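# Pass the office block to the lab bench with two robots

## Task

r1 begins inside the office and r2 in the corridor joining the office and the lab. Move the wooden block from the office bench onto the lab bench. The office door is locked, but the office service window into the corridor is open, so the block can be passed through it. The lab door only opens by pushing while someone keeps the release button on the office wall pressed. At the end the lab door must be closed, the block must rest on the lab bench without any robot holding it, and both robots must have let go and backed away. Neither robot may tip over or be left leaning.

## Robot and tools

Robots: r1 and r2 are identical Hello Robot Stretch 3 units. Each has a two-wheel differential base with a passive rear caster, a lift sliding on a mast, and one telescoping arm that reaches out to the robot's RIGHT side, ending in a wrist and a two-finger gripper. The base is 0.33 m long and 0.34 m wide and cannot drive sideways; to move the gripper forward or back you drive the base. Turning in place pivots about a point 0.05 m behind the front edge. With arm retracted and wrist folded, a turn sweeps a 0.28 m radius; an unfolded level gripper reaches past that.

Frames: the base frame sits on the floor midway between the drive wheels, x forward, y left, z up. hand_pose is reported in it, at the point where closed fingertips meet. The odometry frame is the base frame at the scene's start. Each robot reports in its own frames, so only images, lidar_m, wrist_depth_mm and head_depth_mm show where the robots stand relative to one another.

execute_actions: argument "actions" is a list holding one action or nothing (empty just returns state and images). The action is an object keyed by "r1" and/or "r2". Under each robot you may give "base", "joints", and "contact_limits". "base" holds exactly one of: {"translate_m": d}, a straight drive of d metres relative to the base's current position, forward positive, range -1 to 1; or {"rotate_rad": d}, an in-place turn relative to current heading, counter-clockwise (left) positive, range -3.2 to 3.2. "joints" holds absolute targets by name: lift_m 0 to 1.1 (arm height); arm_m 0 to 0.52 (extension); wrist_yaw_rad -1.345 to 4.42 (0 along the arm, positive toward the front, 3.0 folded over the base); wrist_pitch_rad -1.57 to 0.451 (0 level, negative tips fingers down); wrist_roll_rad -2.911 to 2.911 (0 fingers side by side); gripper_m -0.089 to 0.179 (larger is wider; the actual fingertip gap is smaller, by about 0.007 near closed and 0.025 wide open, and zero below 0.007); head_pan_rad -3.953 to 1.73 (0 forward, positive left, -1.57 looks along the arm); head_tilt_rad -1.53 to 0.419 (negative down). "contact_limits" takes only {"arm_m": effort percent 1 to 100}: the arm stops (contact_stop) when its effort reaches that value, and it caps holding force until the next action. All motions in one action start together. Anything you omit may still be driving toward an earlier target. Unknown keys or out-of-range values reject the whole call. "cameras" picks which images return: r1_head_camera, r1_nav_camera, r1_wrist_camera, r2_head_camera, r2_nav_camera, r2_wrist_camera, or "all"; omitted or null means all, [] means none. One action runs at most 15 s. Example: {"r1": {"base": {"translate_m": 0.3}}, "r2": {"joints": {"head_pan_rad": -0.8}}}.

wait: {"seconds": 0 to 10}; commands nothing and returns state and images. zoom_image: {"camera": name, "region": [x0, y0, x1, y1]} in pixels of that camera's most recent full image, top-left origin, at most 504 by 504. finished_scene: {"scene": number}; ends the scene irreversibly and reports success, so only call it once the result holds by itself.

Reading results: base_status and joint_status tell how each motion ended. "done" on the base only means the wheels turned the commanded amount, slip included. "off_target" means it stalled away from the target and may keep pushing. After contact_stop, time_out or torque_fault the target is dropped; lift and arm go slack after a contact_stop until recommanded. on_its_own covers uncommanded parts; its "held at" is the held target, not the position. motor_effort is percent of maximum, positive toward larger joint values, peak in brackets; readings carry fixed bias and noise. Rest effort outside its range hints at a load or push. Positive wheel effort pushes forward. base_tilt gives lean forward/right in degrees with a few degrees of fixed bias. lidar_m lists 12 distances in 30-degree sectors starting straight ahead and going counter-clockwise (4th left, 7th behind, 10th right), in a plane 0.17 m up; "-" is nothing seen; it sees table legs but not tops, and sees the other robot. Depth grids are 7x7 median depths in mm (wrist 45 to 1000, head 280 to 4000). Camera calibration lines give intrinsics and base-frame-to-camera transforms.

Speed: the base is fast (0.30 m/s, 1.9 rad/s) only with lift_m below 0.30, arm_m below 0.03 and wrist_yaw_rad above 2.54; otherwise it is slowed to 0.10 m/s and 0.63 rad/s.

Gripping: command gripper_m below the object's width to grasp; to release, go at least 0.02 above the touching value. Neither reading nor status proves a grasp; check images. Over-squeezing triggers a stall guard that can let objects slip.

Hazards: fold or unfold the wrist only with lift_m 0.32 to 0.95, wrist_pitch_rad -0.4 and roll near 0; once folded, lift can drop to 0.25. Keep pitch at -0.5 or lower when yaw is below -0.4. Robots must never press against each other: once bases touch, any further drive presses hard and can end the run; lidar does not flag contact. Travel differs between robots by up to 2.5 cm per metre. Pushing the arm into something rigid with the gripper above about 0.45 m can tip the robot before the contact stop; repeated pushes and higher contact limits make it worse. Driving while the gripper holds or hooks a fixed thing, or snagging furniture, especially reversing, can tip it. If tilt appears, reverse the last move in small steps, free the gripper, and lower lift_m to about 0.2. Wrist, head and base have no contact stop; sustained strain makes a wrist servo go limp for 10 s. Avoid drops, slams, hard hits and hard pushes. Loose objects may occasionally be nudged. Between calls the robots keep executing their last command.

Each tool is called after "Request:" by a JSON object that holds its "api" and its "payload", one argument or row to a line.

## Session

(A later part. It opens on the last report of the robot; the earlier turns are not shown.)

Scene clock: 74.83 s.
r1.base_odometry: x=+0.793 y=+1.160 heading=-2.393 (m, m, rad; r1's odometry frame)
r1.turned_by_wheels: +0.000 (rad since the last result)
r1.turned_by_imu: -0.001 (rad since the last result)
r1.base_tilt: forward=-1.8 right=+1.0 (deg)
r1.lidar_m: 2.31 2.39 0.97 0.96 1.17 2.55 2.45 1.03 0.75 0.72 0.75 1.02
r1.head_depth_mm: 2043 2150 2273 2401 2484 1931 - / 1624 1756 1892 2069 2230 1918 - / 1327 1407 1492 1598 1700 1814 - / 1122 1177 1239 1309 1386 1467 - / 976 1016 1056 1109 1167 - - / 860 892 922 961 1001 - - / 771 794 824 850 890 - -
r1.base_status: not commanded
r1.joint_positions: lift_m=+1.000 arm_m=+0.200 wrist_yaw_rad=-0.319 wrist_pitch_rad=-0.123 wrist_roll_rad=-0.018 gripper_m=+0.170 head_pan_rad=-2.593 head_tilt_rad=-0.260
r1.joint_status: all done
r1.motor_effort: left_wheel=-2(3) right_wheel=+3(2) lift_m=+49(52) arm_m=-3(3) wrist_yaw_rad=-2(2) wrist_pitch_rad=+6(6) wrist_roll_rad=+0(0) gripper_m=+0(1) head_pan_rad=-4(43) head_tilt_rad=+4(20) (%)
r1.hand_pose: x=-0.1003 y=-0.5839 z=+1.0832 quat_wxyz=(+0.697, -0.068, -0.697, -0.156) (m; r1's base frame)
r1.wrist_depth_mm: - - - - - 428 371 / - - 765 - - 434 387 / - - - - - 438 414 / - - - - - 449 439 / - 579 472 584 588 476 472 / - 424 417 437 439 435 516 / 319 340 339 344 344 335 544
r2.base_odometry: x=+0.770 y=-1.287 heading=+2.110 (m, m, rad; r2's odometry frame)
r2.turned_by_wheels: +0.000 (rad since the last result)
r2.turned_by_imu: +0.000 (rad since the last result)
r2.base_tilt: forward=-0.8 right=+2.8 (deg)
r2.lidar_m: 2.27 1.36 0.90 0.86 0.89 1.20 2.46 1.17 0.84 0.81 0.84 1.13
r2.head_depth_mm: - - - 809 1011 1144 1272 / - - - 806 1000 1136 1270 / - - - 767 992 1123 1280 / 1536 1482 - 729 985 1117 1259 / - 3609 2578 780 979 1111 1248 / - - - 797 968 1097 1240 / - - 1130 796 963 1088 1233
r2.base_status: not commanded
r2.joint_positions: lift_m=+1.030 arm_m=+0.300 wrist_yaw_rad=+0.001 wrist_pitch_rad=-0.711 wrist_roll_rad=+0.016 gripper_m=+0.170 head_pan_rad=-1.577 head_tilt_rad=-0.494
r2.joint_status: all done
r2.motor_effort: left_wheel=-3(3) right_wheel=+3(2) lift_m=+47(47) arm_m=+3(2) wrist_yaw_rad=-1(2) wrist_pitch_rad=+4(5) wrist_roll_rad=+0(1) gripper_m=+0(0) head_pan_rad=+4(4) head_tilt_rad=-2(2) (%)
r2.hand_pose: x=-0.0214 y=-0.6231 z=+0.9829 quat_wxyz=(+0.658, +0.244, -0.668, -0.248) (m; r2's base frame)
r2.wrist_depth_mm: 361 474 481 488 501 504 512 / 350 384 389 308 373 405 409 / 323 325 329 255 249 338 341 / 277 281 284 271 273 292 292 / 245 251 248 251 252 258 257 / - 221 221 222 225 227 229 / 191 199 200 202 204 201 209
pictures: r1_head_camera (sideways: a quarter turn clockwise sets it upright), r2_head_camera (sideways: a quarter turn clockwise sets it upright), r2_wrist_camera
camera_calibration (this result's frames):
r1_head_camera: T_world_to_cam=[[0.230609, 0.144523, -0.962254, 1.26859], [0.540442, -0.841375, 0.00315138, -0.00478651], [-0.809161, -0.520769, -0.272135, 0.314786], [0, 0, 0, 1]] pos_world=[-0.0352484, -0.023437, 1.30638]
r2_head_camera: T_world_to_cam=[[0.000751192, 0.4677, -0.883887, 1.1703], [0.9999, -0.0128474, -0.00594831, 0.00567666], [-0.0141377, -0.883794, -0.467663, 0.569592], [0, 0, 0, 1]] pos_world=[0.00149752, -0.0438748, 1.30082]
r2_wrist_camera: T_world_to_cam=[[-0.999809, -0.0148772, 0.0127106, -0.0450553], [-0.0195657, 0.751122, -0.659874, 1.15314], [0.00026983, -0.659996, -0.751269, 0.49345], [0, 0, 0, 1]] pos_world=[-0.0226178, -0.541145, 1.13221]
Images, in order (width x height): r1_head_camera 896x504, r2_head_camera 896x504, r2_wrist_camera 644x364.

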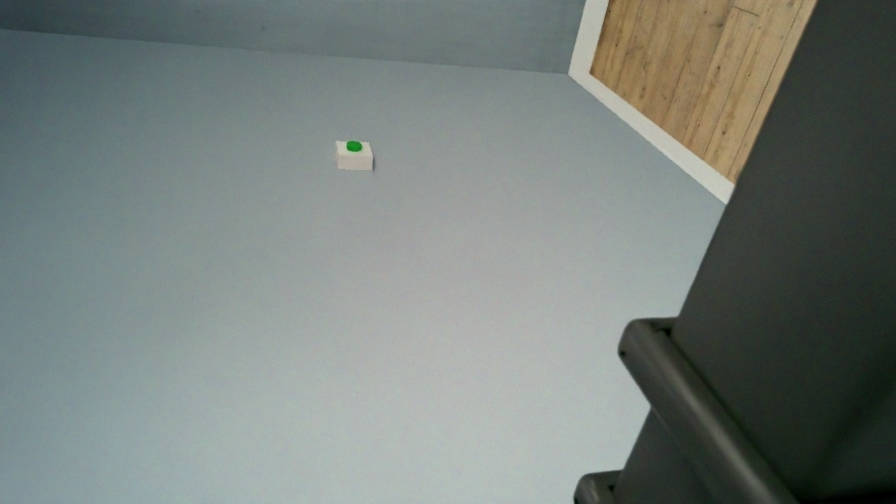

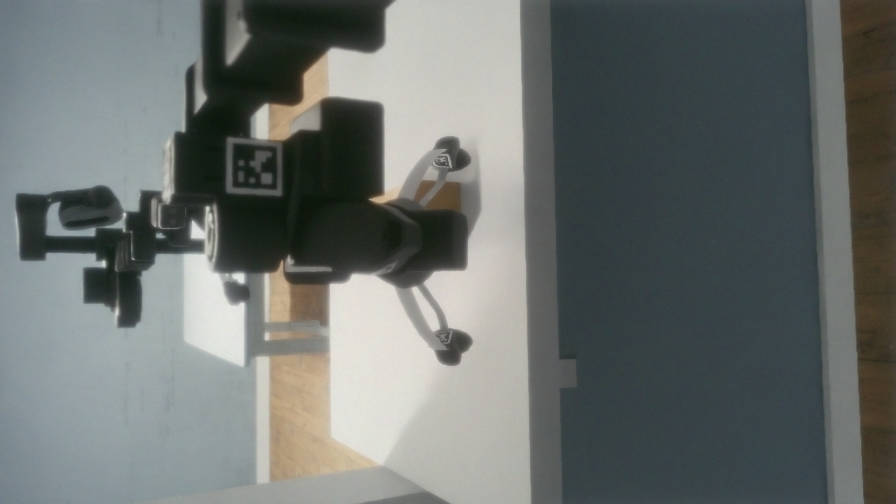

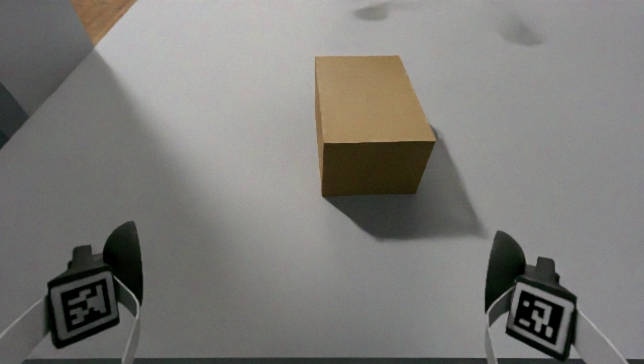

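Request:
{"api": "execute_actions", "payload": {
  "actions": [
    {"r1":{"base":{"translate_m":-0.2},"joints":{"gripper_m":0,"wrist_yaw_rad":0,"wrist_pitch_rad":0,"arm_m":0.15}},"r2":{"base":{"translate_m":-0.045},"joints":{"arm_m":0.452,"lift_m":0.997}}}
  ],
  "cameras": ["r2_wrist_camera"]
}}

Request:
{"api": "execute_actions", "payload": {
  "actions": [
    {"r1":{"base":{"translate_m":-0.12}},"r2":{"joints":{"gripper_m":0.04}}}
  ],
  "cameras": []
}}

Request:
{"api": "execute_actions", "payload": {
  "actions": [
    {"r1":{"base":{"translate_m":-0.1}},"r2":{"joints":{"lift_m":1.04}}}
  ],
  "cameras": ["r2_wrist_camera"]
}}

Scene clock: 78.00 s.
r1.base_odometry: x=+0.940 y=+1.296 heading=-2.393 (m, m, rad; r1's odometry frame)
r1.turned_by_wheels: +0.000 (rad since the last result)
r1.turned_by_imu: -0.001 (rad since the last result)
r1.base_tilt: forward=-1.8 right=+1.0 (deg)
r1.lidar_m: 2.51 2.60 1.02 0.95 3.21 2.34 2.26 1.03 0.75 0.72 0.75 1.02
r1.head_depth_mm: 1926 1995 2107 2206 2313 1937 - / 1617 1751 1885 2070 2234 1930 - / 1326 1405 1461 1595 1713 1794 - / 1130 1183 1240 1316 1390 1463 - / 976 1012 1066 1111 1163 - - / 863 891 925 962 1000 - - / 771 796 820 851 879 - -
r1.base_status: done
r1.joint_positions: lift_m=+1.000 arm_m=+0.150 wrist_yaw_rad=-0.003 wrist_pitch_rad=-0.025 wrist_roll_rad=-0.018 gripper_m=+0.000 head_pan_rad=-2.593 head_tilt_rad=-0.260
r1.joint_status: all done
r1.motor_effort: left_wheel=-2(7) right_wheel=+3(4) lift_m=+49(48) arm_m=-3(3) wrist_yaw_rad=+2(2) wrist_pitch_rad=+7(7) wrist_roll_rad=+0(0) gripper_m=-2(84) head_pan_rad=-4(4) head_tilt_rad=+4(4) (%)
r1.hand_pose: x=-0.0223 y=-0.5508 z=+1.1080 quat_wxyz=(+0.714, +0.008, -0.700, -0.010) (m; r1's base frame)
r1.wrist_depth_mm: - - - - - 362 310 / - - - - - 362 319 / - - 661 - - 363 329 / - - - - - 363 340 / - - - - - 362 351 / 523 525 459 - 535 360 360 / 403 407 388 408 412 369 368
r2.base_odometry: x=+0.793 y=-1.326 heading=+2.110 (m, m, rad; r2's odometry frame)
r2.turned_by_wheels: +0.000 (rad since the last result)
r2.turned_by_imu: +0.001 (rad since the last result)
r2.base_tilt: forward=-0.8 right=+3.2 (deg)
r2.lidar_m: 2.32 1.35 0.90 0.86 0.89 1.20 2.41 1.17 0.84 0.81 0.84 1.14
r2.head_depth_mm: - - - 733 1012 1145 1275 / - - 1068 808 1002 1136 1267 / - - 1069 802 993 1124 1272 / - - - 755 987 1115 1256 / 1529 2723 1788 799 979 1108 1247 / - - - 796 969 1100 1246 / - - - 796 965 1088 1238
r2.base_status: done
r2.joint_positions: lift_m=+0.997 arm_m=+0.452 wrist_yaw_rad=+0.001 wrist_pitch_rad=-0.711 wrist_roll_rad=+0.016 gripper_m=+0.170 head_pan_rad=-1.577 head_tilt_rad=-0.494
r2.joint_status: all done
r2.motor_effort: left_wheel=-3(9) right_wheel=+2(4) lift_m=+27(46) arm_m=+3(3) wrist_yaw_rad=-2(1) wrist_pitch_rad=+5(5) wrist_roll_rad=+0(0) gripper_m=+0(0) head_pan_rad=+4(3) head_tilt_rad=-2(2) (%)
r2.hand_pose: x=-0.0215 y=-0.7750 z=+0.9505 quat_wxyz=(+0.658, +0.245, -0.668, -0.248) (m; r2's base frame)
r2.wrist_depth_mm: 405 397 408 412 415 425 430 / 320 324 331 333 336 341 344 / 271 274 276 281 281 287 290 / 234 236 168 161 242 246 247 / 207 212 143 141 209 218 216 / - 186 125 126 182 191 194 / - 168 113 114 119 169 176
pictures: r2_wrist_camera
camera_calibration (this result's frames):
r2_wrist_camera: T_world_to_cam=[[-0.999811, -0.0147483, 0.0127047, -0.0468219], [-0.0194651, 0.7514, -0.659559, 1.24578], [0.000181077, -0.659682, -0.751545, 0.369327], [0, 0, 0, 1]] pos_world=[-0.0226307, -0.693129, 1.09982]
Images, in order (width x height): r2_wrist_camera 644x364.

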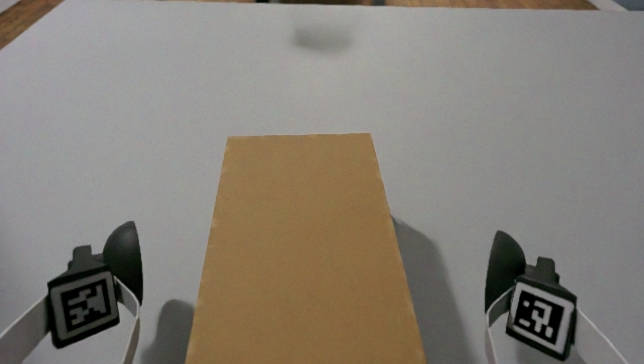

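Scene clock: 80.17 s.
r1.base_odometry: x=+1.028 y=+1.377 heading=-2.393 (m, m, rad; r1's odometry frame)
r1.turned_by_wheels: +0.000 (rad since the last result)
r1.turned_by_imu: -0.001 (rad since the last result)
r1.base_tilt: forward=-1.8 right=+1.0 (deg)
r1.lidar_m: 2.63 2.73 1.08 0.93 3.04 2.22 2.14 1.03 0.75 0.72 0.75 1.02
r1.head_depth_mm: 1847 1906 2000 2073 2193 1913 - / 1625 1745 1888 2070 2213 1940 - / 1333 1410 1500 1599 1711 1808 - / 1130 1188 1242 1315 1389 1468 - / 977 1018 1059 1104 1172 - - / 859 891 925 963 999 - - / 771 795 822 850 879 - -
r1.base_status: done
r1.joint_positions: lift_m=+1.000 arm_m=+0.150 wrist_yaw_rad=-0.003 wrist_pitch_rad=-0.025 wrist_roll_rad=-0.018 gripper_m=+0.000 head_pan_rad=-2.593 head_tilt_rad=-0.260
r1.joint_status: not commanded
r1.motor_effort: left_wheel=-2(8) right_wheel=+2(3) lift_m=+49(49) arm_m=-3(3) wrist_yaw_rad=+2(2) wrist_pitch_rad=+6(7) wrist_roll_rad=+0(0) gripper_m=-2(3) head_pan_rad=-4(4) head_tilt_rad=+4(4) (%)
r1.hand_pose: x=-0.0223 y=-0.5508 z=+1.1080 quat_wxyz=(+0.714, +0.008, -0.700, -0.010) (m; r1's base frame)
r1.wrist_depth_mm: - - - - 302 310 310 / - - - - 317 322 321 / - - - - 329 328 329 / - - - - 328 335 340 / - - - - 343 347 349 / 518 458 535 - 350 355 360 / 400 408 390 410 365 367 372
r2.base_odometry: x=+0.793 y=-1.326 heading=+2.110 (m, m, rad; r2's odometry frame)
r2.turned_by_wheels: +0.000 (rad since the last result)
r2.turned_by_imu: +0.000 (rad since the last result)
r2.base_tilt: forward=-1.0 right=+2.8 (deg)
r2.lidar_m: 2.31 1.35 0.89 0.86 0.89 1.20 2.41 1.17 0.85 0.81 0.84 1.13
r2.head_depth_mm: - - - 733 1008 1147 1271 / - - 1075 807 1001 1134 1269 / - - 1067 804 991 1129 1272 / - - - 751 989 1117 1267 / - 3501 2620 799 975 1110 1255 / 1494 1704 1736 799 967 1100 1238 / - - - 796 964 1087 1239
r2.base_status: not commanded
r2.joint_positions: lift_m=+0.997 arm_m=+0.452 wrist_yaw_rad=+0.002 wrist_pitch_rad=-0.694 wrist_roll_rad=+0.016 gripper_m=+0.041 head_pan_rad=-1.577 head_tilt_rad=-0.494
r2.joint_status: all done
r2.motor_effort: left_wheel=-1(3) right_wheel=-1(2) lift_m=+27(27) arm_m=+3(3) wrist_yaw_rad=-2(2) wrist_pitch_rad=-2(5) wrist_roll_rad=+0(0) gripper_m=-19(94) head_pan_rad=+4(4) head_tilt_rad=-2(3) (%)
r2.hand_pose: x=-0.0212 y=-0.7781 z=+0.9535 quat_wxyz=(+0.660, +0.239, -0.670, -0.242) (m; r2's base frame)
r2.wrist_depth_mm: - 422 425 435 439 451 458 / 335 341 347 349 356 360 360 / 282 284 288 291 295 294 301 / 244 243 175 167 250 252 257 / 212 214 146 146 217 220 223 / 189 194 129 130 130 197 198 / 172 168 117 117 120 173 178
pictures: none
No camera images: the call's "cameras" was empty. Leave "cameras" out to get every camera's image.

Scene clock: 82.17 s.
r1.base_odometry: x=+1.101 y=+1.445 heading=-2.394 (m, m, rad; r1's odometry frame)
r1.turned_by_wheels: +0.000 (rad since the last result)
r1.turned_by_imu: -0.001 (rad since the last result)
r1.base_tilt: forward=-1.8 right=+1.0 (deg)
r1.lidar_m: 2.73 2.84 1.13 0.93 2.89 2.11 2.04 1.03 0.75 0.72 0.75 1.03
r1.head_depth_mm: 1756 1814 1899 1984 2091 1931 - / 1627 1755 1882 2030 2155 1941 - / 1336 1413 1495 1601 1718 1809 - / 1126 1181 1233 1305 1396 1463 - / 978 1015 1066 1110 1168 - - / 860 895 928 962 998 - - / 770 794 823 850 879 - -
r1.base_status: done
r1.joint_positions: lift_m=+1.000 arm_m=+0.150 wrist_yaw_rad=-0.003 wrist_pitch_rad=-0.025 wrist_roll_rad=-0.018 gripper_m=+0.000 head_pan_rad=-2.593 head_tilt_rad=-0.260
r1.joint_status: not commanded
r1.motor_effort: left_wheel=-2(7) right_wheel=+2(4) lift_m=+49(49) arm_m=-3(3) wrist_yaw_rad=+2(2) wrist_pitch_rad=+7(7) wrist_roll_rad=+0(0) gripper_m=-3(3) head_pan_rad=-4(4) head_tilt_rad=+4(4) (%)
r1.hand_pose: x=-0.0222 y=-0.5508 z=+1.1080 quat_wxyz=(+0.714, +0.008, -0.700, -0.010) (m; r1's base frame)
r1.wrist_depth_mm: - - - 299 309 311 314 / - - - 306 316 319 318 / - 664 - 314 325 328 330 / - - - 324 331 337 341 / 473 710 - 335 342 344 353 / 466 532 566 - 353 354 362 / 402 405 388 362 360 362 369
r2.base_odometry: x=+0.793 y=-1.326 heading=+2.110 (m, m, rad; r2's odometry frame)
r2.turned_by_wheels: +0.000 (rad since the last result)
r2.turned_by_imu: +0.000 (rad since the last result)
r2.base_tilt: forward=-0.6 right=+2.8 (deg)
r2.lidar_m: 2.31 1.36 0.90 0.86 0.89 1.20 2.41 1.17 0.85 0.81 0.84 1.14
r2.head_depth_mm: - - 1072 811 1010 1147 1273 / - - - 804 1005 1138 1276 / - - 1139 801 996 1130 1269 / - - - 734 987 1116 1259 / - 3529 3060 795 980 1110 1256 / - - 1769 795 970 1101 1236 / 1516 1531 - 791 965 1090 1232
r2.base_status: not commanded
r2.joint_positions: lift_m=+1.040 arm_m=+0.452 wrist_yaw_rad=+0.002 wrist_pitch_rad=-0.729 wrist_roll_rad=+0.013 gripper_m=+0.041 head_pan_rad=-1.577 head_tilt_rad=-0.494
r2.joint_status: all done
r2.motor_effort: left_wheel=-3(6) right_wheel=+2(5) lift_m=+49(54) arm_m=+2(3) wrist_yaw_rad=-2(3) wrist_pitch_rad=+12(12) wrist_roll_rad=+1(2) gripper_m=-16(19) head_pan_rad=+3(4) head_tilt_rad=-1(3) (%)
r2.hand_pose: x=-0.0213 y=-0.7718 z=+0.9896 quat_wxyz=(+0.657, +0.251, -0.664, -0.254) (m; r2's base frame)
r2.wrist_depth_mm: - 470 474 - - - - / 386 382 393 395 402 407 409 / 323 326 332 332 339 344 348 / 283 284 272 165 284 297 299 / 249 251 148 148 254 260 264 / 224 228 132 134 135 234 236 / 204 202 123 122 126 211 212
pictures: r2_wrist_camera
camera_calibration (this result's frames):
r2_wrist_camera: T_world_to_cam=[[-0.999719, -0.0183167, 0.0150407, -0.0521569], [-0.0236981, 0.763118, -0.645825, 1.26445], [0.000351568, -0.646, -0.763338, 0.423089], [0, 0, 0, 1]] pos_world=[-0.0223258, -0.692568, 1.14036]
Images, in order (width x height): r2_wrist_camera 644x364.

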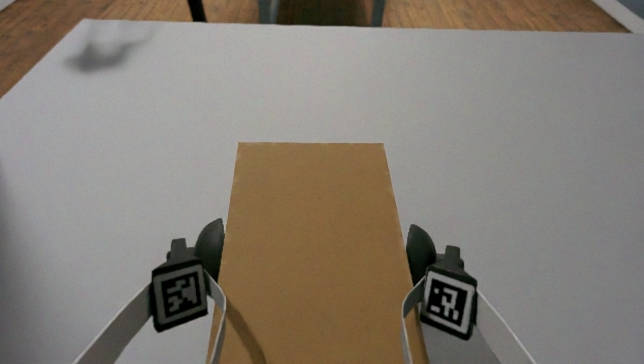

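Request:
{"api": "execute_actions", "payload": {
  "actions": [
    {"r1":{"base":{"translate_m":-0.38}},"r2":{"base":{"translate_m":0.38},"joints":{"arm_m":0.003,"gripper_m":0.035}}}
  ],
  "cameras": []
}}

Request:
{"api": "execute_actions", "payload": {
  "actions": [
    {"r1":{"base":{"translate_m":-0.7}},"r2":{"base":{"translate_m":0.8},"joints":{"lift_m":0.4,"wrist_yaw_rad":1.6,"head_pan_rad":-3.14}}}
  ],
  "cameras": []
}}

Request:
{"api": "execute_actions", "payload": {
  "actions": [
    {"r1":{"joints":{"arm_m":0.2}},"r2":{"base":{"rotate_rad":-1.54}}}
  ],
  "cameras": ["r2_nav_camera","r1_wrist_camera"]
}}

Scene clock: 87.47 s.
r1.base_odometry: x=+1.380 y=+1.704 heading=-2.394 (m, m, rad; r1's odometry frame)
r1.turned_by_wheels: +0.000 (rad since the last result)
r1.turned_by_imu: -0.001 (rad since the last result)
r1.base_tilt: forward=-1.8 right=+1.0 (deg)
r1.lidar_m: 2.71 1.38 1.01 1.49 2.36 1.72 1.66 1.03 0.75 0.72 0.75 1.03
r1.head_depth_mm: 1408 1483 1541 1622 1690 1764 - / 1492 1567 1641 1719 1818 1852 - / 1330 1415 1506 1604 1716 1818 - / 1126 1178 1247 1315 1388 1476 - / 981 1021 1060 1112 1169 - - / 865 891 928 941 1004 - - / 773 796 822 850 877 - -
r1.base_status: done
r1.joint_positions: lift_m=+1.000 arm_m=+0.150 wrist_yaw_rad=-0.003 wrist_pitch_rad=-0.025 wrist_roll_rad=-0.018 gripper_m=+0.000 head_pan_rad=-2.593 head_tilt_rad=-0.260
r1.joint_status: not commanded
r1.motor_effort: left_wheel=-2(8) right_wheel=+2(3) lift_m=+48(48) arm_m=-3(3) wrist_yaw_rad=+2(2) wrist_pitch_rad=+7(6) wrist_roll_rad=+0(0) gripper_m=-3(4) head_pan_rad=-4(4) head_tilt_rad=+4(5) (%)
r1.hand_pose: x=-0.0222 y=-0.5508 z=+1.1080 quat_wxyz=(+0.714, +0.008, -0.700, -0.010) (m; r1's base frame)
r1.wrist_depth_mm: 299 303 302 307 310 311 313 / 305 307 311 314 315 319 323 / 317 318 321 321 323 325 328 / 325 327 328 332 332 335 340 / 334 333 339 339 342 348 348 / 341 345 345 - 351 358 361 / 349 355 358 363 367 368 370
r2.base_odometry: x=+0.598 y=-1.000 heading=+2.110 (m, m, rad; r2's odometry frame)
r2.turned_by_wheels: +0.000 (rad since the last result)
r2.turned_by_imu: -0.002 (rad since the last result)
r2.base_tilt: forward=-0.9 right=+2.9 (deg)
r2.lidar_m: 1.94 1.37 0.90 0.87 0.89 1.21 2.79 1.16 0.84 0.80 0.83 1.13
r2.head_depth_mm: - - - - - - - / - - 2667 - - - - / - 3595 - - - - - / 666 724 791 849 - 379 1238 / 665 721 790 868 968 1051 1242 / 660 716 780 865 963 1089 1236 / 656 710 782 861 956 1080 1234
r2.base_status: done
r2.joint_positions: lift_m=+1.040 arm_m=+0.003 wrist_yaw_rad=+0.001 wrist_pitch_rad=-0.730 wrist_roll_rad=+0.013 gripper_m=+0.036 head_pan_rad=-1.577 head_tilt_rad=-0.494
r2.joint_status: all done
r2.motor_effort: left_wheel=-3(3) right_wheel=+2(9) lift_m=+49(49) arm_m=-3(4) wrist_yaw_rad=-1(2) wrist_pitch_rad=+12(13) wrist_roll_rad=+1(2) gripper_m=-18(50) head_pan_rad=+4(4) head_tilt_rad=-2(1) (%)
r2.hand_pose: x=-0.0214 y=-0.3231 z=+0.9894 quat_wxyz=(+0.657, +0.251, -0.664, -0.254) (m; r2's base frame)
r2.wrist_depth_mm: 575 573 572 573 496 500 511 / 652 659 654 661 411 417 415 / 758 759 765 740 767 774 761 / 930 905 829 165 873 930 913 / - - 149 148 - - - / - - 131 134 135 - - / - - 123 122 126 - -
pictures: none
No camera images: the call's "cameras" was empty. Leave "cameras" out to get every camera's image.

Scene clock: 96.60 s.
r1.base_odometry: x=+1.893 y=+2.180 heading=-2.394 (m, m, rad; r1's odometry frame)
r1.turned_by_wheels: +0.000 (rad since the last result)
r1.turned_by_imu: -0.002 (rad since the last result)
r1.base_tilt: forward=-1.8 right=+1.0 (deg)
r1.lidar_m: 2.72 1.43 1.54 3.59 1.36 0.99 0.96 0.99 0.75 0.72 0.75 1.03
r1.head_depth_mm: 810 845 882 923 971 1020 - / 860 893 938 982 1040 1096 - / 908 957 998 1059 1119 1176 - / 973 1020 1077 1142 1212 1267 - / 977 1023 1067 1116 1177 - - / 865 894 932 967 1005 - - / 770 797 826 856 882 - -
r1.base_status: done
r1.joint_positions: lift_m=+1.000 arm_m=+0.150 wrist_yaw_rad=-0.003 wrist_pitch_rad=-0.025 wrist_roll_rad=-0.018 gripper_m=+0.000 head_pan_rad=-2.593 head_tilt_rad=-0.260
r1.joint_status: not commanded
r1.motor_effort: left_wheel=-3(7) right_wheel=+2(3) lift_m=+49(49) arm_m=-3(3) wrist_yaw_rad=+2(2) wrist_pitch_rad=+7(6) wrist_roll_rad=+0(0) gripper_m=-3(1) head_pan_rad=-4(4) head_tilt_rad=+4(4) (%)
r1.hand_pose: x=-0.0222 y=-0.5508 z=+1.1080 quat_wxyz=(+0.714, +0.008, -0.700, -0.010) (m; r1's base frame)
r1.wrist_depth_mm: 302 302 304 310 309 315 317 / 307 309 312 313 321 321 323 / 318 318 322 321 327 330 334 / 326 328 327 293 335 342 345 / 335 340 338 298 345 352 352 / 344 345 349 - 355 359 363 / 353 358 363 363 367 373 375
r2.base_odometry: x=+0.187 y=-0.313 heading=+2.110 (m, m, rad; r2's odometry frame)
r2.turned_by_wheels: +0.000 (rad since the last result)
r2.turned_by_imu: -0.002 (rad since the last result)
r2.base_tilt: forward=-0.7 right=+2.9 (deg)
r2.lidar_m: 1.14 1.17 1.00 0.96 0.99 1.23 3.20 1.15 0.83 0.79 0.81 1.10
r2.head_depth_mm: 2411 2413 2420 2436 2028 1615 1331 / 3113 3371 3397 2733 2023 1610 1329 / 3168 3420 3680 2742 1997 1600 1331 / 3127 3397 3656 2701 2022 1605 1329 / 3123 3369 3615 2686 2016 1597 1328 / 3152 3358 3637 2682 2022 1591 1318 / 2987 2868 2881 2549 2009 1589 1326
r2.base_status: done
r2.joint_positions: lift_m=+0.400 arm_m=+0.003 wrist_yaw_rad=+1.598 wrist_pitch_rad=-0.731 wrist_roll_rad=+0.013 gripper_m=+0.036 head_pan_rad=-3.133 head_tilt_rad=-0.494
r2.joint_status: all done
r2.motor_effort: left_wheel=-2(2) right_wheel=+1(6) lift_m=+30(44) arm_m=-2(3) wrist_yaw_rad=+2(2) wrist_pitch_rad=+12(12) wrist_roll_rad=+1(1) gripper_m=-17(18) head_pan_rad=-3(36) head_tilt_rad=-1(3) (%)
r2.hand_pose: x=+0.1533 y=-0.1437 z=+0.3500 quat_wxyz=(+0.640, +0.651, -0.283, +0.293) (m; r2's base frame)
r2.wrist_depth_mm: - - - - - - 793 / 865 874 894 897 931 921 776 / 732 752 758 767 764 786 741 / 643 657 616 165 650 681 687 / 564 580 149 148 581 596 596 / 501 526 132 134 135 530 530 / 458 469 123 122 126 477 483
pictures: none
No camera images: the call's "cameras" was empty. Leave "cameras" out to get every camera's image.

Scene clock: 100.03 s.
r1.base_odometry: x=+1.893 y=+2.180 heading=-2.394 (m, m, rad; r1's odometry frame)
r1.turned_by_wheels: +0.000 (rad since the last result)
r1.turned_by_imu: -0.001 (rad since the last result)
r1.base_tilt: forward=-1.8 right=+1.0 (deg)
r1.lidar_m: 2.73 1.43 1.54 3.60 1.36 0.99 0.96 0.99 0.75 0.72 0.75 1.02
r1.head_depth_mm: 810 845 883 921 973 1023 - / 858 895 938 985 1043 1090 - / 910 956 1002 1061 1113 1178 - / 965 1024 1077 1138 1207 1269 - / 982 1019 1070 1117 1171 - - / 865 895 928 968 1002 - - / 775 799 826 853 895 - -
r1.base_status: not commanded
r1.joint_positions: lift_m=+1.000 arm_m=+0.200 wrist_yaw_rad=-0.003 wrist_pitch_rad=-0.025 wrist_roll_rad=-0.018 gripper_m=+0.000 head_pan_rad=-2.593 head_tilt_rad=-0.260
r1.joint_status: all done
r1.motor_effort: left_wheel=-2(2) right_wheel=+3(3) lift_m=+49(49) arm_m=+2(3) wrist_yaw_rad=+2(2) wrist_pitch_rad=+6(6) wrist_roll_rad=+0(0) gripper_m=-2(3) head_pan_rad=-4(4) head_tilt_rad=+4(4) (%)
r1.hand_pose: x=-0.0222 y=-0.6003 z=+1.1081 quat_wxyz=(+0.714, +0.008, -0.700, -0.010) (m; r1's base frame)
r1.wrist_depth_mm: 254 258 258 262 262 265 268 / 261 262 266 270 270 273 276 / 269 271 271 274 277 280 282 / 276 277 279 242 285 289 291 / 285 288 287 235 294 297 301 / 291 292 294 - 305 304 309 / 301 301 307 311 311 314 317
r2.base_odometry: x=+0.187 y=-0.313 heading=+0.570 (m, m, rad; r2's odometry frame)
r2.turned_by_wheels: -1.540 (rad since the last result)
r2.turned_by_imu: -1.554 (rad since the last result)
r2.base_tilt: forward=-0.6 right=+2.8 (deg)
r2.lidar_m: 0.79 0.82 1.12 1.13 1.18 0.99 0.96 0.96 1.25 2.98 1.12 0.82
r2.head_depth_mm: 812 883 966 1068 1202 1335 1338 / 808 880 965 1074 1194 1350 1332 / 806 877 959 1063 1188 1351 1329 / 807 877 963 1061 1184 1342 1324 / 804 875 956 1052 1180 1341 1334 / 802 872 956 1059 1178 1337 1325 / 800 871 951 1051 1170 1284 1318
r2.base_status: done
r2.joint_positions: lift_m=+0.400 arm_m=+0.003 wrist_yaw_rad=+1.598 wrist_pitch_rad=-0.731 wrist_roll_rad=+0.013 gripper_m=+0.036 head_pan_rad=-3.133 head_tilt_rad=-0.494
r2.joint_status: not commanded
r2.motor_effort: left_wheel=+2(7) right_wheel=-2(7) lift_m=+30(29) arm_m=-3(3) wrist_yaw_rad=+0(2) wrist_pitch_rad=+12(12) wrist_roll_rad=+1(2) gripper_m=-18(17) head_pan_rad=-2(3) head_tilt_rad=-1(0) (%)
r2.hand_pose: x=+0.1533 y=-0.1436 z=+0.3500 quat_wxyz=(+0.640, +0.651, -0.283, +0.293) (m; r2's base frame)
r2.wrist_depth_mm: 763 749 749 738 726 717 699 / 823 823 842 818 824 806 789 / 743 744 764 761 785 791 790 / 649 653 619 165 649 677 686 / 566 568 149 148 573 595 598 / 513 523 132 134 135 530 532 / 463 467 123 122 126 479 481
pictures: r1_wrist_camera, r2_nav_camera (sideways: a quarter turn counterclockwise sets it upright)
camera_calibration (this result's frames):
r1_wrist_camera: T_world_to_cam=[[-0.99831, 0.0256516, 0.052154, -0.0687698], [-0.0475339, 0.156019, -0.98661, 1.22558], [-0.0334451, -0.987421, -0.154536, -0.259715], [0, 0, 0, 1]] pos_world=[-0.0190829, -0.445899, 1.17263]
r2_nav_camera: T_world_to_cam=[[-0.468351, 0.0121064, 0.88346, -1.10057], [-0.0340706, 0.998915, -0.0317505, 0.0895706], [-0.882886, -0.0449704, -0.46743, 0.565793], [0, 0, 0, 1]] pos_world=[-0.0128688, -0.0507056, 1.23962]
Images, in order (width x height): r1_wrist_camera 644x364, r2_nav_camera 672x504.

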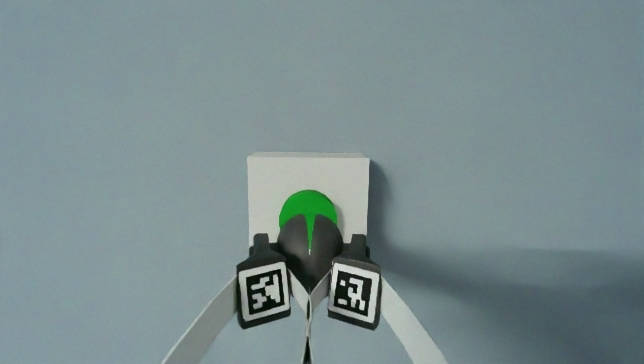

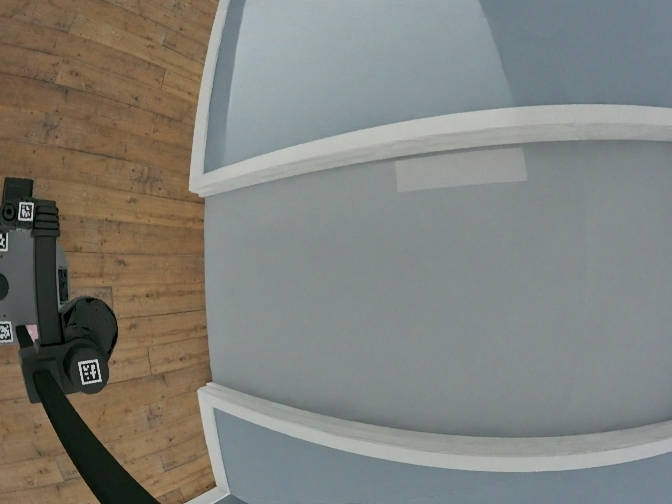

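Fold so the closing door misses the block.

Request:
{"api": "execute_actions", "payload": {
  "actions": [
    {"r1":{"joints":{"arm_m":0.26}},"r2":{"base":{"translate_m":-0.76},"joints":{"wrist_yaw_rad":2.95}}}
  ],
  "cameras": ["r2_nav_camera"]
}}

Scene clock: 108.73 s.
r1.base_odometry: x=+1.893 y=+2.180 heading=-2.394 (m, m, rad; r1's odometry frame)
r1.turned_by_wheels: +0.000 (rad since the last result)
r1.turned_by_imu: -0.002 (rad since the last result)
r1.base_tilt: forward=-1.8 right=+1.0 (deg)
r1.lidar_m: 2.72 1.42 1.54 3.59 1.36 0.99 0.96 0.99 0.75 0.72 0.75 1.03
r1.head_depth_mm: 812 846 880 925 967 1023 - / 855 897 937 989 1043 1098 - / 908 951 1003 1057 1119 1180 - / 970 1021 1073 1139 1213 1266 - / 984 1018 1069 1116 1175 - - / 866 896 930 966 1005 - - / 775 802 828 854 896 - -
r1.base_status: not commanded
r1.joint_positions: lift_m=+1.000 arm_m=+0.259 wrist_yaw_rad=-0.003 wrist_pitch_rad=-0.026 wrist_roll_rad=-0.018 gripper_m=+0.000 head_pan_rad=-2.593 head_tilt_rad=-0.260
r1.joint_status: all done
r1.motor_effort: left_wheel=-3(3) right_wheel=+3(3) lift_m=+49(49) arm_m=+9(9) wrist_yaw_rad=+2(2) wrist_pitch_rad=+7(7) wrist_roll_rad=+0(0) gripper_m=-2(3) head_pan_rad=-4(4) head_tilt_rad=+4(4) (%)
r1.hand_pose: x=-0.0222 y=-0.6596 z=+1.1078 quat_wxyz=(+0.714, +0.009, -0.700, -0.010) (m; r1's base frame)
r1.wrist_depth_mm: 202 203 205 206 209 209 212 / 207 208 210 213 214 214 217 / 214 214 215 217 219 221 222 / 219 221 211 185 224 226 229 / 223 227 225 187 233 234 236 / 230 232 235 - 239 241 244 / 238 241 243 246 245 249 250
r2.base_odometry: x=-0.452 y=-0.723 heading=+0.570 (m, m, rad; r2's odometry frame)
r2.turned_by_wheels: +0.000 (rad since the last result)
r2.turned_by_imu: +0.005 (rad since the last result)
r2.base_tilt: forward=-0.8 right=+2.7 (deg)
r2.lidar_m: 1.55 1.61 1.18 0.53 0.34 0.28 0.27 0.30 0.42 0.43 2.19 1.60
r2.head_depth_mm: - - - - 292 324 370 / - - - - 294 331 380 / - - - - 298 337 388 / - - - - 303 343 396 / - - - 286 309 350 406 / - - - 288 314 358 416 / - - - 290 320 366 426
r2.base_status: done
r2.joint_positions: lift_m=+0.400 arm_m=+0.003 wrist_yaw_rad=+2.950 wrist_pitch_rad=-0.731 wrist_roll_rad=+0.013 gripper_m=+0.036 head_pan_rad=-3.134 head_tilt_rad=-0.497
r2.joint_status: all done
r2.motor_effort: left_wheel=-3(26) right_wheel=-2(28) lift_m=+30(30) arm_m=-3(3) wrist_yaw_rad=+0(3) wrist_pitch_rad=+12(13) wrist_roll_rad=+2(1) gripper_m=-18(17) head_pan_rad=-3(3) head_tilt_rad=+0(3) (%)
r2.hand_pose: x=+0.0121 y=+0.0232 z=+0.3499 quat_wxyz=(+0.316, +0.685, +0.187, +0.629) (m; r2's base frame)
r2.wrist_depth_mm: 356 - 999 - - - - / 367 - 846 913 915 921 955 / 362 470 732 765 768 782 783 / 365 506 165 165 658 684 690 / 363 505 146 148 584 591 602 / 356 - 132 134 136 529 534 / - - 121 122 126 476 486
pictures: r2_nav_camera (sideways: a quarter turn counterclockwise sets it upright)
camera_calibration (this result's frames):
r2_nav_camera: T_world_to_cam=[[-0.470508, 0.0123188, 0.88231, -1.09905], [-0.0335026, 0.998932, -0.0318129, 0.0896484], [-0.881759, -0.0445279, -0.469593, 0.5686], [0, 0, 0, 1]] pos_world=[-0.012741, -0.0506951, 1.23957]
Images, in order (width x height): r2_nav_camera 672x504.

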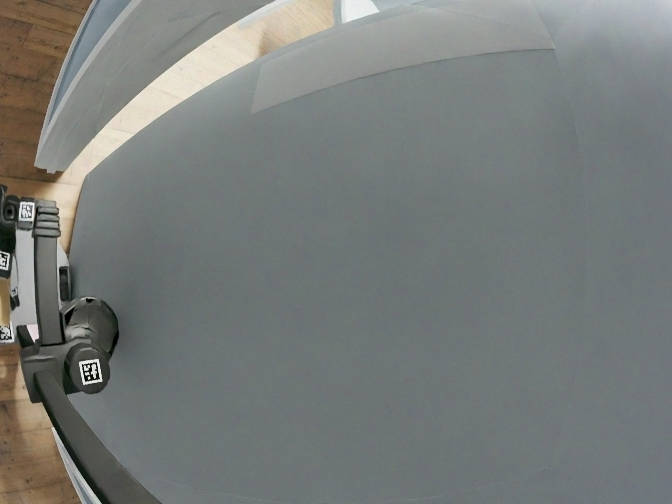

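Request:
{"api": "execute_actions", "payload": {
  "actions": [
    {"r2":{"base":{"translate_m":-0.7},"joints":{"head_pan_rad":-2.0}}}
  ],
  "cameras": ["r2_nav_camera"]
}}

Scene clock: 116.83 s.
r1.base_odometry: x=+1.893 y=+2.180 heading=-2.394 (m, m, rad; r1's odometry frame)
r1.turned_by_wheels: +0.000 (rad since the last result)
r1.turned_by_imu: -0.002 (rad since the last result)
r1.base_tilt: forward=-1.8 right=+1.0 (deg)
r1.lidar_m: 2.72 1.42 1.54 3.59 1.36 0.99 0.96 0.99 0.75 0.73 0.75 1.03
r1.head_depth_mm: 810 844 884 925 965 1023 - / 858 897 935 982 1038 1094 - / 912 951 999 1060 1121 1182 - / 967 1014 1076 1140 1212 1267 - / 986 1024 1066 1116 1166 - - / 865 899 931 969 1005 - - / 775 800 825 856 895 - -
r1.base_status: not commanded
r1.joint_positions: lift_m=+1.000 arm_m=+0.259 wrist_yaw_rad=-0.003 wrist_pitch_rad=-0.026 wrist_roll_rad=-0.018 gripper_m=+0.000 head_pan_rad=-2.593 head_tilt_rad=-0.260
r1.joint_status: not commanded
r1.motor_effort: left_wheel=-3(3) right_wheel=+3(3) lift_m=+48(49) arm_m=+8(8) wrist_yaw_rad=+1(2) wrist_pitch_rad=+7(7) wrist_roll_rad=+0(0) gripper_m=-2(3) head_pan_rad=-4(4) head_tilt_rad=+4(4) (%)
r1.hand_pose: x=-0.0222 y=-0.6596 z=+1.1078 quat_wxyz=(+0.714, +0.009, -0.700, -0.010) (m; r1's base frame)
r1.wrist_depth_mm: 202 204 204 206 208 209 211 / 208 209 209 212 213 215 217 / 212 213 215 217 219 222 222 / 218 219 212 185 225 227 230 / 225 226 225 186 232 235 235 / 232 233 233 - 238 242 245 / 237 239 241 242 246 248 250
r2.base_odometry: x=-1.042 y=-1.101 heading=+0.570 (m, m, rad; r2's odometry frame)
r2.turned_by_wheels: +0.000 (rad since the last result)
r2.turned_by_imu: +0.003 (rad since the last result)
r2.base_tilt: forward=-0.9 right=+2.9 (deg)
r2.lidar_m: 2.25 0.72 0.30 0.23 0.23 0.24 0.34 1.25 0.95 1.56 0.63 0.60
r2.head_depth_mm: 2605 2723 1716 2357 2007 1615 1333 / 2906 3126 1695 1308 2000 1555 1341 / 3410 3703 1703 1239 2020 1514 1330 / 3510 3850 1685 1168 2014 1507 1335 / 3346 3654 1682 1168 1872 1504 1322 / 3186 3468 3626 2465 1939 1594 1327 / 3067 3325 3539 2705 1984 1600 1319
r2.base_status: done
r2.joint_positions: lift_m=+0.400 arm_m=+0.003 wrist_yaw_rad=+2.950 wrist_pitch_rad=-0.731 wrist_roll_rad=+0.013 gripper_m=+0.036 head_pan_rad=-2.007 head_tilt_rad=-0.497
r2.joint_status: all done
r2.motor_effort: left_wheel=-1(15) right_wheel=-1(12) lift_m=+30(30) arm_m=-3(3) wrist_yaw_rad=+0(0) wrist_pitch_rad=+13(12) wrist_roll_rad=+1(1) gripper_m=-18(17) head_pan_rad=+4(37) head_tilt_rad=-1(0) (%)
r2.hand_pose: x=+0.0121 y=+0.0232 z=+0.3499 quat_wxyz=(+0.316, +0.685, +0.187, +0.629) (m; r2's base frame)
r2.wrist_depth_mm: 211 - 281 335 426 584 - / 232 - 315 387 509 763 941 / 252 280 358 431 617 791 793 / 278 314 164 165 656 686 682 / 306 363 146 147 578 596 589 / 343 - 132 134 135 535 533 / - - 121 122 126 479 484
pictures: r2_nav_camera (sideways: a quarter turn counterclockwise sets it upright)
camera_calibration (this result's frames):
r2_nav_camera: T_world_to_cam=[[-0.21342, -0.4195, 0.88231, -1.10062], [-0.91629, 0.399251, -0.0318129, 0.0950333], [-0.338918, -0.815241, -0.469592, 0.565287], [0, 0, 0, 1]] pos_world=[0.0437691, -0.0388075, 1.23957]
Images, in order (width x height): r2_nav_camera 672x504.

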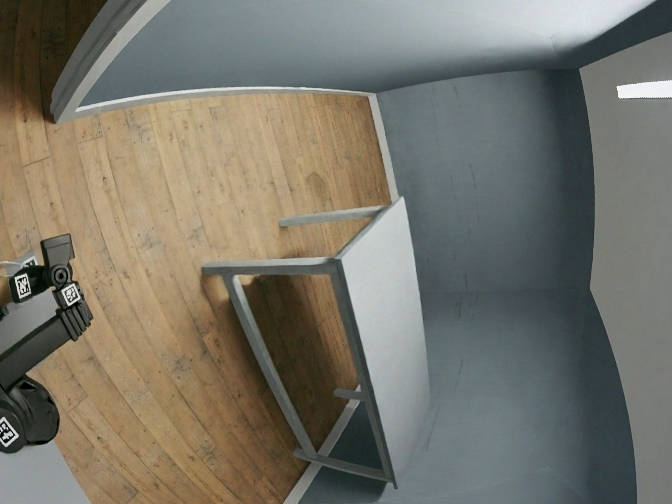

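Request:
{"api": "execute_actions", "payload": {
  "actions": [
    {"r2":{"base":{"rotate_rad":0.45},"joints":{"head_pan_rad":-1.57}}}
  ],
  "cameras": []
}}

Request:
{"api": "execute_actions", "payload": {
  "actions": [
    {"r2":{"base":{"translate_m":-0.7},"joints":{"lift_m":0.9}}}
  ],
  "cameras": []
}}

Request:
{"api": "execute_actions", "payload": {
  "actions": [
    {"r1":{"joints":{"arm_m":0.1}},"r2":{"base":{"rotate_rad":-0.45},"joints":{"wrist_yaw_rad":0,"arm_m":0.42}}}
  ],
  "cameras": ["r2_nav_camera","r2_wrist_camera"]
}}

Scene clock: 118.80 s.
r1.base_odometry: x=+1.893 y=+2.180 heading=-2.394 (m, m, rad; r1's odometry frame)
r1.turned_by_wheels: +0.000 (rad since the last result)
r1.turned_by_imu: +0.000 (rad since the last result)
r1.base_tilt: forward=-1.8 right=+0.9 (deg)
r1.lidar_m: 2.72 1.42 1.54 3.58 1.36 0.99 0.96 0.99 0.75 0.73 0.75 1.03
r1.head_depth_mm: 811 843 880 926 969 1017 - / 856 894 933 984 1039 1096 - / 913 948 997 1053 1115 1174 - / 966 1021 1078 1143 1210 1272 - / 981 1024 1070 1119 1175 - - / 863 897 929 970 1004 - - / 774 800 829 857 896 - -
r1.base_status: not commanded
r1.joint_positions: lift_m=+1.000 arm_m=+0.259 wrist_yaw_rad=-0.003 wrist_pitch_rad=-0.026 wrist_roll_rad=-0.018 gripper_m=+0.000 head_pan_rad=-2.593 head_tilt_rad=-0.260
r1.joint_status: not commanded
r1.motor_effort: left_wheel=-4(3) right_wheel=+3(3) lift_m=+48(49) arm_m=+8(9) wrist_yaw_rad=+2(2) wrist_pitch_rad=+7(7) wrist_roll_rad=+0(0) gripper_m=-2(3) head_pan_rad=-4(4) head_tilt_rad=+4(4) (%)
r1.hand_pose: x=-0.0222 y=-0.6596 z=+1.1078 quat_wxyz=(+0.714, +0.009, -0.700, -0.010) (m; r1's base frame)
r1.wrist_depth_mm: 202 203 204 206 210 211 211 / 207 208 210 211 214 215 218 / 212 215 215 217 219 221 223 / 217 219 212 186 225 227 229 / 224 226 224 186 233 233 236 / 231 232 234 - 239 241 243 / 238 239 243 244 247 250 252
r2.base_odometry: x=-1.042 y=-1.101 heading=+1.020 (m, m, rad; r2's odometry frame)
r2.turned_by_wheels: +0.450 (rad since the last result)
r2.turned_by_imu: +0.454 (rad since the last result)
r2.base_tilt: forward=-0.7 right=+3.1 (deg)
r2.lidar_m: 1.74 0.27 0.19 0.18 0.18 0.24 1.36 0.95 1.56 0.70 0.60 2.25
r2.head_depth_mm: 2474 3120 3430 2719 2010 1606 1328 / 1614 1879 2247 2484 2022 1604 1326 / 1188 1336 1505 1742 1903 1599 1330 / 944 1032 1132 1262 1417 1523 1330 / 779 839 907 987 1079 1201 1263 / 667 707 754 808 875 946 1032 / 580 612 648 687 722 772 869
r2.base_status: done
r2.joint_positions: lift_m=+0.400 arm_m=+0.003 wrist_yaw_rad=+2.950 wrist_pitch_rad=-0.731 wrist_roll_rad=+0.013 gripper_m=+0.036 head_pan_rad=-1.577 head_tilt_rad=-0.497
r2.joint_status: all done
r2.motor_effort: left_wheel=-2(9) right_wheel=+1(6) lift_m=+30(30) arm_m=-3(3) wrist_yaw_rad=-1(0) wrist_pitch_rad=+12(12) wrist_roll_rad=+1(1) gripper_m=-17(17) head_pan_rad=+4(30) head_tilt_rad=-1(0) (%)
r2.hand_pose: x=+0.0121 y=+0.0232 z=+0.3499 quat_wxyz=(+0.316, +0.685, +0.187, +0.629) (m; r2's base frame)
r2.wrist_depth_mm: 201 - 223 239 257 280 304 / 222 - 253 274 297 325 363 / 252 265 288 308 349 394 443 / 289 309 165 165 421 495 575 / 339 362 146 148 486 589 600 / 497 - 132 134 135 530 532 / - - 121 122 126 479 477
pictures: none
No camera images: the call's "cameras" was empty. Leave "cameras" out to get every camera's image.

Scene clock: 126.90 s.
r1.base_odometry: x=+1.893 y=+2.180 heading=-2.394 (m, m, rad; r1's odometry frame)
r1.turned_by_wheels: +0.000 (rad since the last result)
r1.turned_by_imu: -0.002 (rad since the last result)
r1.base_tilt: forward=-1.8 right=+1.0 (deg)
r1.lidar_m: 2.73 1.42 1.54 3.59 1.36 0.99 0.96 0.99 0.75 0.73 0.75 1.03
r1.head_depth_mm: 809 843 882 926 968 1019 - / 857 895 940 985 1042 1103 - / 907 955 997 1059 1118 1175 - / 969 1020 1075 1143 1210 1268 - / 981 1023 1070 1115 1178 - - / 867 897 930 970 1008 - - / 775 798 825 856 898 - -
r1.base_status: not commanded
r1.joint_positions: lift_m=+1.000 arm_m=+0.259 wrist_yaw_rad=-0.003 wrist_pitch_rad=-0.026 wrist_roll_rad=-0.018 gripper_m=+0.000 head_pan_rad=-2.593 head_tilt_rad=-0.260
r1.joint_status: not commanded
r1.motor_effort: left_wheel=-3(2) right_wheel=+2(3) lift_m=+49(49) arm_m=+9(8) wrist_yaw_rad=+2(2) wrist_pitch_rad=+6(7) wrist_roll_rad=+0(0) gripper_m=-3(3) head_pan_rad=-4(4) head_tilt_rad=+5(4) (%)
r1.hand_pose: x=-0.0222 y=-0.6596 z=+1.1078 quat_wxyz=(+0.714, +0.009, -0.700, -0.010) (m; r1's base frame)
r1.wrist_depth_mm: 202 205 206 207 208 209 211 / 206 208 210 212 214 216 216 / 213 213 216 217 218 220 223 / 218 220 213 184 226 227 228 / 225 225 225 187 231 233 236 / 230 233 234 - 238 240 244 / 239 238 243 244 247 247 250
r2.base_odometry: x=-1.408 y=-1.697 heading=+1.020 (m, m, rad; r2's odometry frame)
r2.turned_by_wheels: +0.000 (rad since the last result)
r2.turned_by_imu: +0.003 (rad since the last result)
r2.base_tilt: forward=-0.8 right=+3.0 (deg)
r2.lidar_m: 1.11 1.46 1.45 1.49 1.51 1.43 0.88 0.61 0.58 0.59 1.15 1.08
r2.head_depth_mm: 2786 3017 3249 1120 832 706 - / 2916 3117 3402 1116 828 724 - / 2890 3138 3384 1170 832 1513 1405 / 2307 2489 2733 2658 829 894 979 / 1893 2032 2204 2357 1989 1597 1406 / 1627 1716 1829 1964 1940 1594 1352 / 1405 1491 1575 1667 1773 1590 1331
r2.base_status: done
r2.joint_positions: lift_m=+0.900 arm_m=+0.003 wrist_yaw_rad=+2.950 wrist_pitch_rad=-0.731 wrist_roll_rad=+0.013 gripper_m=+0.036 head_pan_rad=-1.577 head_tilt_rad=-0.497
r2.joint_status: all done
r2.motor_effort: left_wheel=-3(11) right_wheel=+3(5) lift_m=+49(53) arm_m=-3(3) wrist_yaw_rad=-1(0) wrist_pitch_rad=+13(13) wrist_roll_rad=+1(1) gripper_m=-18(17) head_pan_rad=+4(4) head_tilt_rad=-2(0) (%)
r2.hand_pose: x=+0.0121 y=+0.0232 z=+0.8493 quat_wxyz=(+0.316, +0.685, +0.187, +0.629) (m; r2's base frame)
r2.wrist_depth_mm: - - - - - - - / - - - - - - - / - - - - - - - / - - 165 165 - - - / - - 146 148 - - - / - - 132 134 135 - - / 928 939 123 122 125 977 993
pictures: none
No camera images: the call's "cameras" was empty. Leave "cameras" out to get every camera's image.

Scene clock: 131.17 s.
r1.base_odometry: x=+1.893 y=+2.180 heading=-2.394 (m, m, rad; r1's odometry frame)
r1.turned_by_wheels: +0.000 (rad since the last result)
r1.turned_by_imu: -0.001 (rad since the last result)
r1.base_tilt: forward=-1.8 right=+1.0 (deg)
r1.lidar_m: 2.72 1.42 1.54 3.58 1.36 0.99 0.96 0.99 0.76 0.73 0.75 1.03
r1.head_depth_mm: 811 843 881 922 971 1021 - / 858 896 938 988 1041 1096 - / 911 952 1002 1058 1117 1177 - / 971 1018 1073 1136 1206 1265 - / 981 1018 1065 1109 1171 - - / 863 898 930 970 1008 - - / 775 800 826 853 893 - -
r1.base_status: not commanded
r1.joint_positions: lift_m=+1.000 arm_m=+0.100 wrist_yaw_rad=-0.002 wrist_pitch_rad=-0.024 wrist_roll_rad=-0.018 gripper_m=+0.000 head_pan_rad=-2.593 head_tilt_rad=-0.260
r1.joint_status: all done
r1.motor_effort: left_wheel=-2(3) right_wheel=+2(3) lift_m=+48(48) arm_m=-3(7) wrist_yaw_rad=+1(2) wrist_pitch_rad=+6(7) wrist_roll_rad=+0(0) gripper_m=-3(2) head_pan_rad=-4(4) head_tilt_rad=+4(4) (%)
r1.hand_pose: x=-0.0221 y=-0.5008 z=+1.1082 quat_wxyz=(+0.714, +0.008, -0.700, -0.010) (m; r1's base frame)
r1.wrist_depth_mm: 346 350 352 353 358 361 361 / 359 359 359 365 363 372 377 / 363 371 372 372 378 376 383 / 376 377 378 342 389 391 389 / 382 390 389 353 401 403 406 / 396 399 398 - 416 417 420 / 409 410 420 425 422 426 430
r2.base_odometry: x=-1.408 y=-1.697 heading=+0.570 (m, m, rad; r2's odometry frame)
r2.turned_by_wheels: -0.450 (rad since the last result)
r2.turned_by_imu: -0.453 (rad since the last result)
r2.base_tilt: forward=-0.7 right=+2.9 (deg)
r2.lidar_m: 1.08 1.14 1.51 1.45 1.51 1.48 1.42 0.81 0.60 0.58 0.60 1.13
r2.head_depth_mm: 2890 3144 3397 1180 - - 1304 / 2871 3135 3385 - 805 1479 1331 / 2838 3133 3307 1016 828 1473 1329 / 2861 3131 3357 - 776 1478 1335 / 2852 3085 3377 1110 828 1465 1325 / 2863 3096 3292 1105 824 1465 1328 / 2832 3083 3333 2426 822 776 911
r2.base_status: done
r2.joint_positions: lift_m=+0.900 arm_m=+0.420 wrist_yaw_rad=+0.001 wrist_pitch_rad=-0.731 wrist_roll_rad=+0.013 gripper_m=+0.036 head_pan_rad=-1.577 head_tilt_rad=-0.497
r2.joint_status: all done
r2.motor_effort: left_wheel=+1(6) right_wheel=-2(7) lift_m=+49(49) arm_m=+3(2) wrist_yaw_rad=-1(4) wrist_pitch_rad=+12(12) wrist_roll_rad=+1(1) gripper_m=-17(18) head_pan_rad=+3(4) head_tilt_rad=-1(1) (%)
r2.hand_pose: x=-0.0215 y=-0.7393 z=+0.8493 quat_wxyz=(+0.656, +0.251, -0.664, -0.255) (m; r2's base frame)
r2.wrist_depth_mm: - 491 502 506 522 530 534 / - 403 408 417 418 426 432 / 342 343 347 351 359 360 361 / 298 298 286 165 302 313 317 / 263 267 149 148 269 273 278 / 235 242 132 133 136 246 245 / 215 214 123 122 126 222 224
pictures: r2_nav_camera (sideways: a quarter turn counterclockwise sets it upright), r2_wrist_camera
camera_calibration (this result's frames):
r2_nav_camera: T_world_to_cam=[[-0.0190239, -0.470283, 0.88231, -1.10181], [-0.999308, -0.0192609, -0.0318129, 0.0955397], [0.0319551, -0.882305, -0.469592, 0.563025], [0, 0, 0, 1]] pos_world=[0.0565214, -0.0195619, 1.23957]
r2_wrist_camera: T_world_to_cam=[[-0.999742, -0.0172062, 0.0148601, -0.0486541], [-0.0227333, 0.764312, -0.644445, 1.1488], [-0.000269331, -0.644617, -0.764506, 0.338946], [0, 0, 0, 1]] pos_world=[-0.022434, -0.660392, 1.00019]
Images, in order (width x height): r2_nav_camera 672x504, r2_wrist_camera 644x364.

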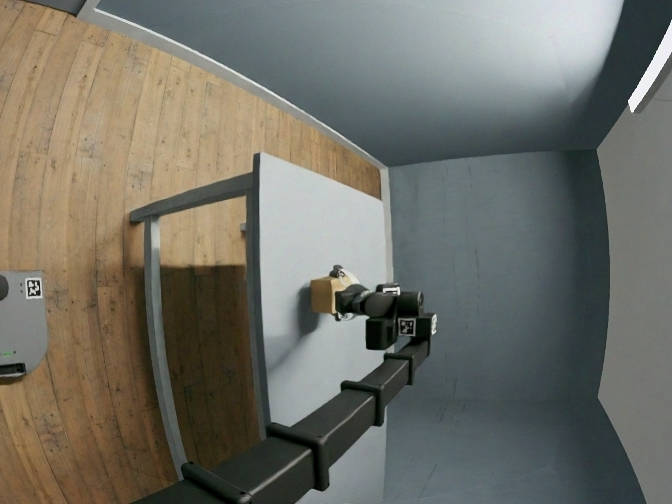

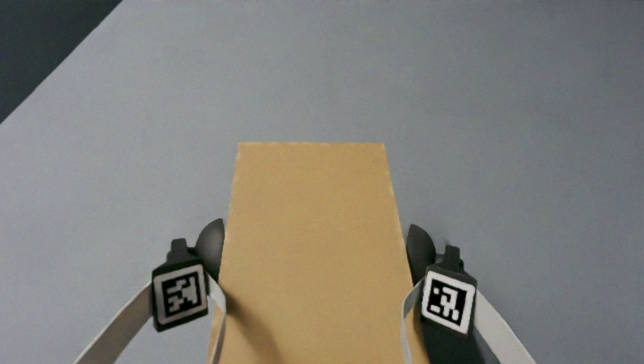

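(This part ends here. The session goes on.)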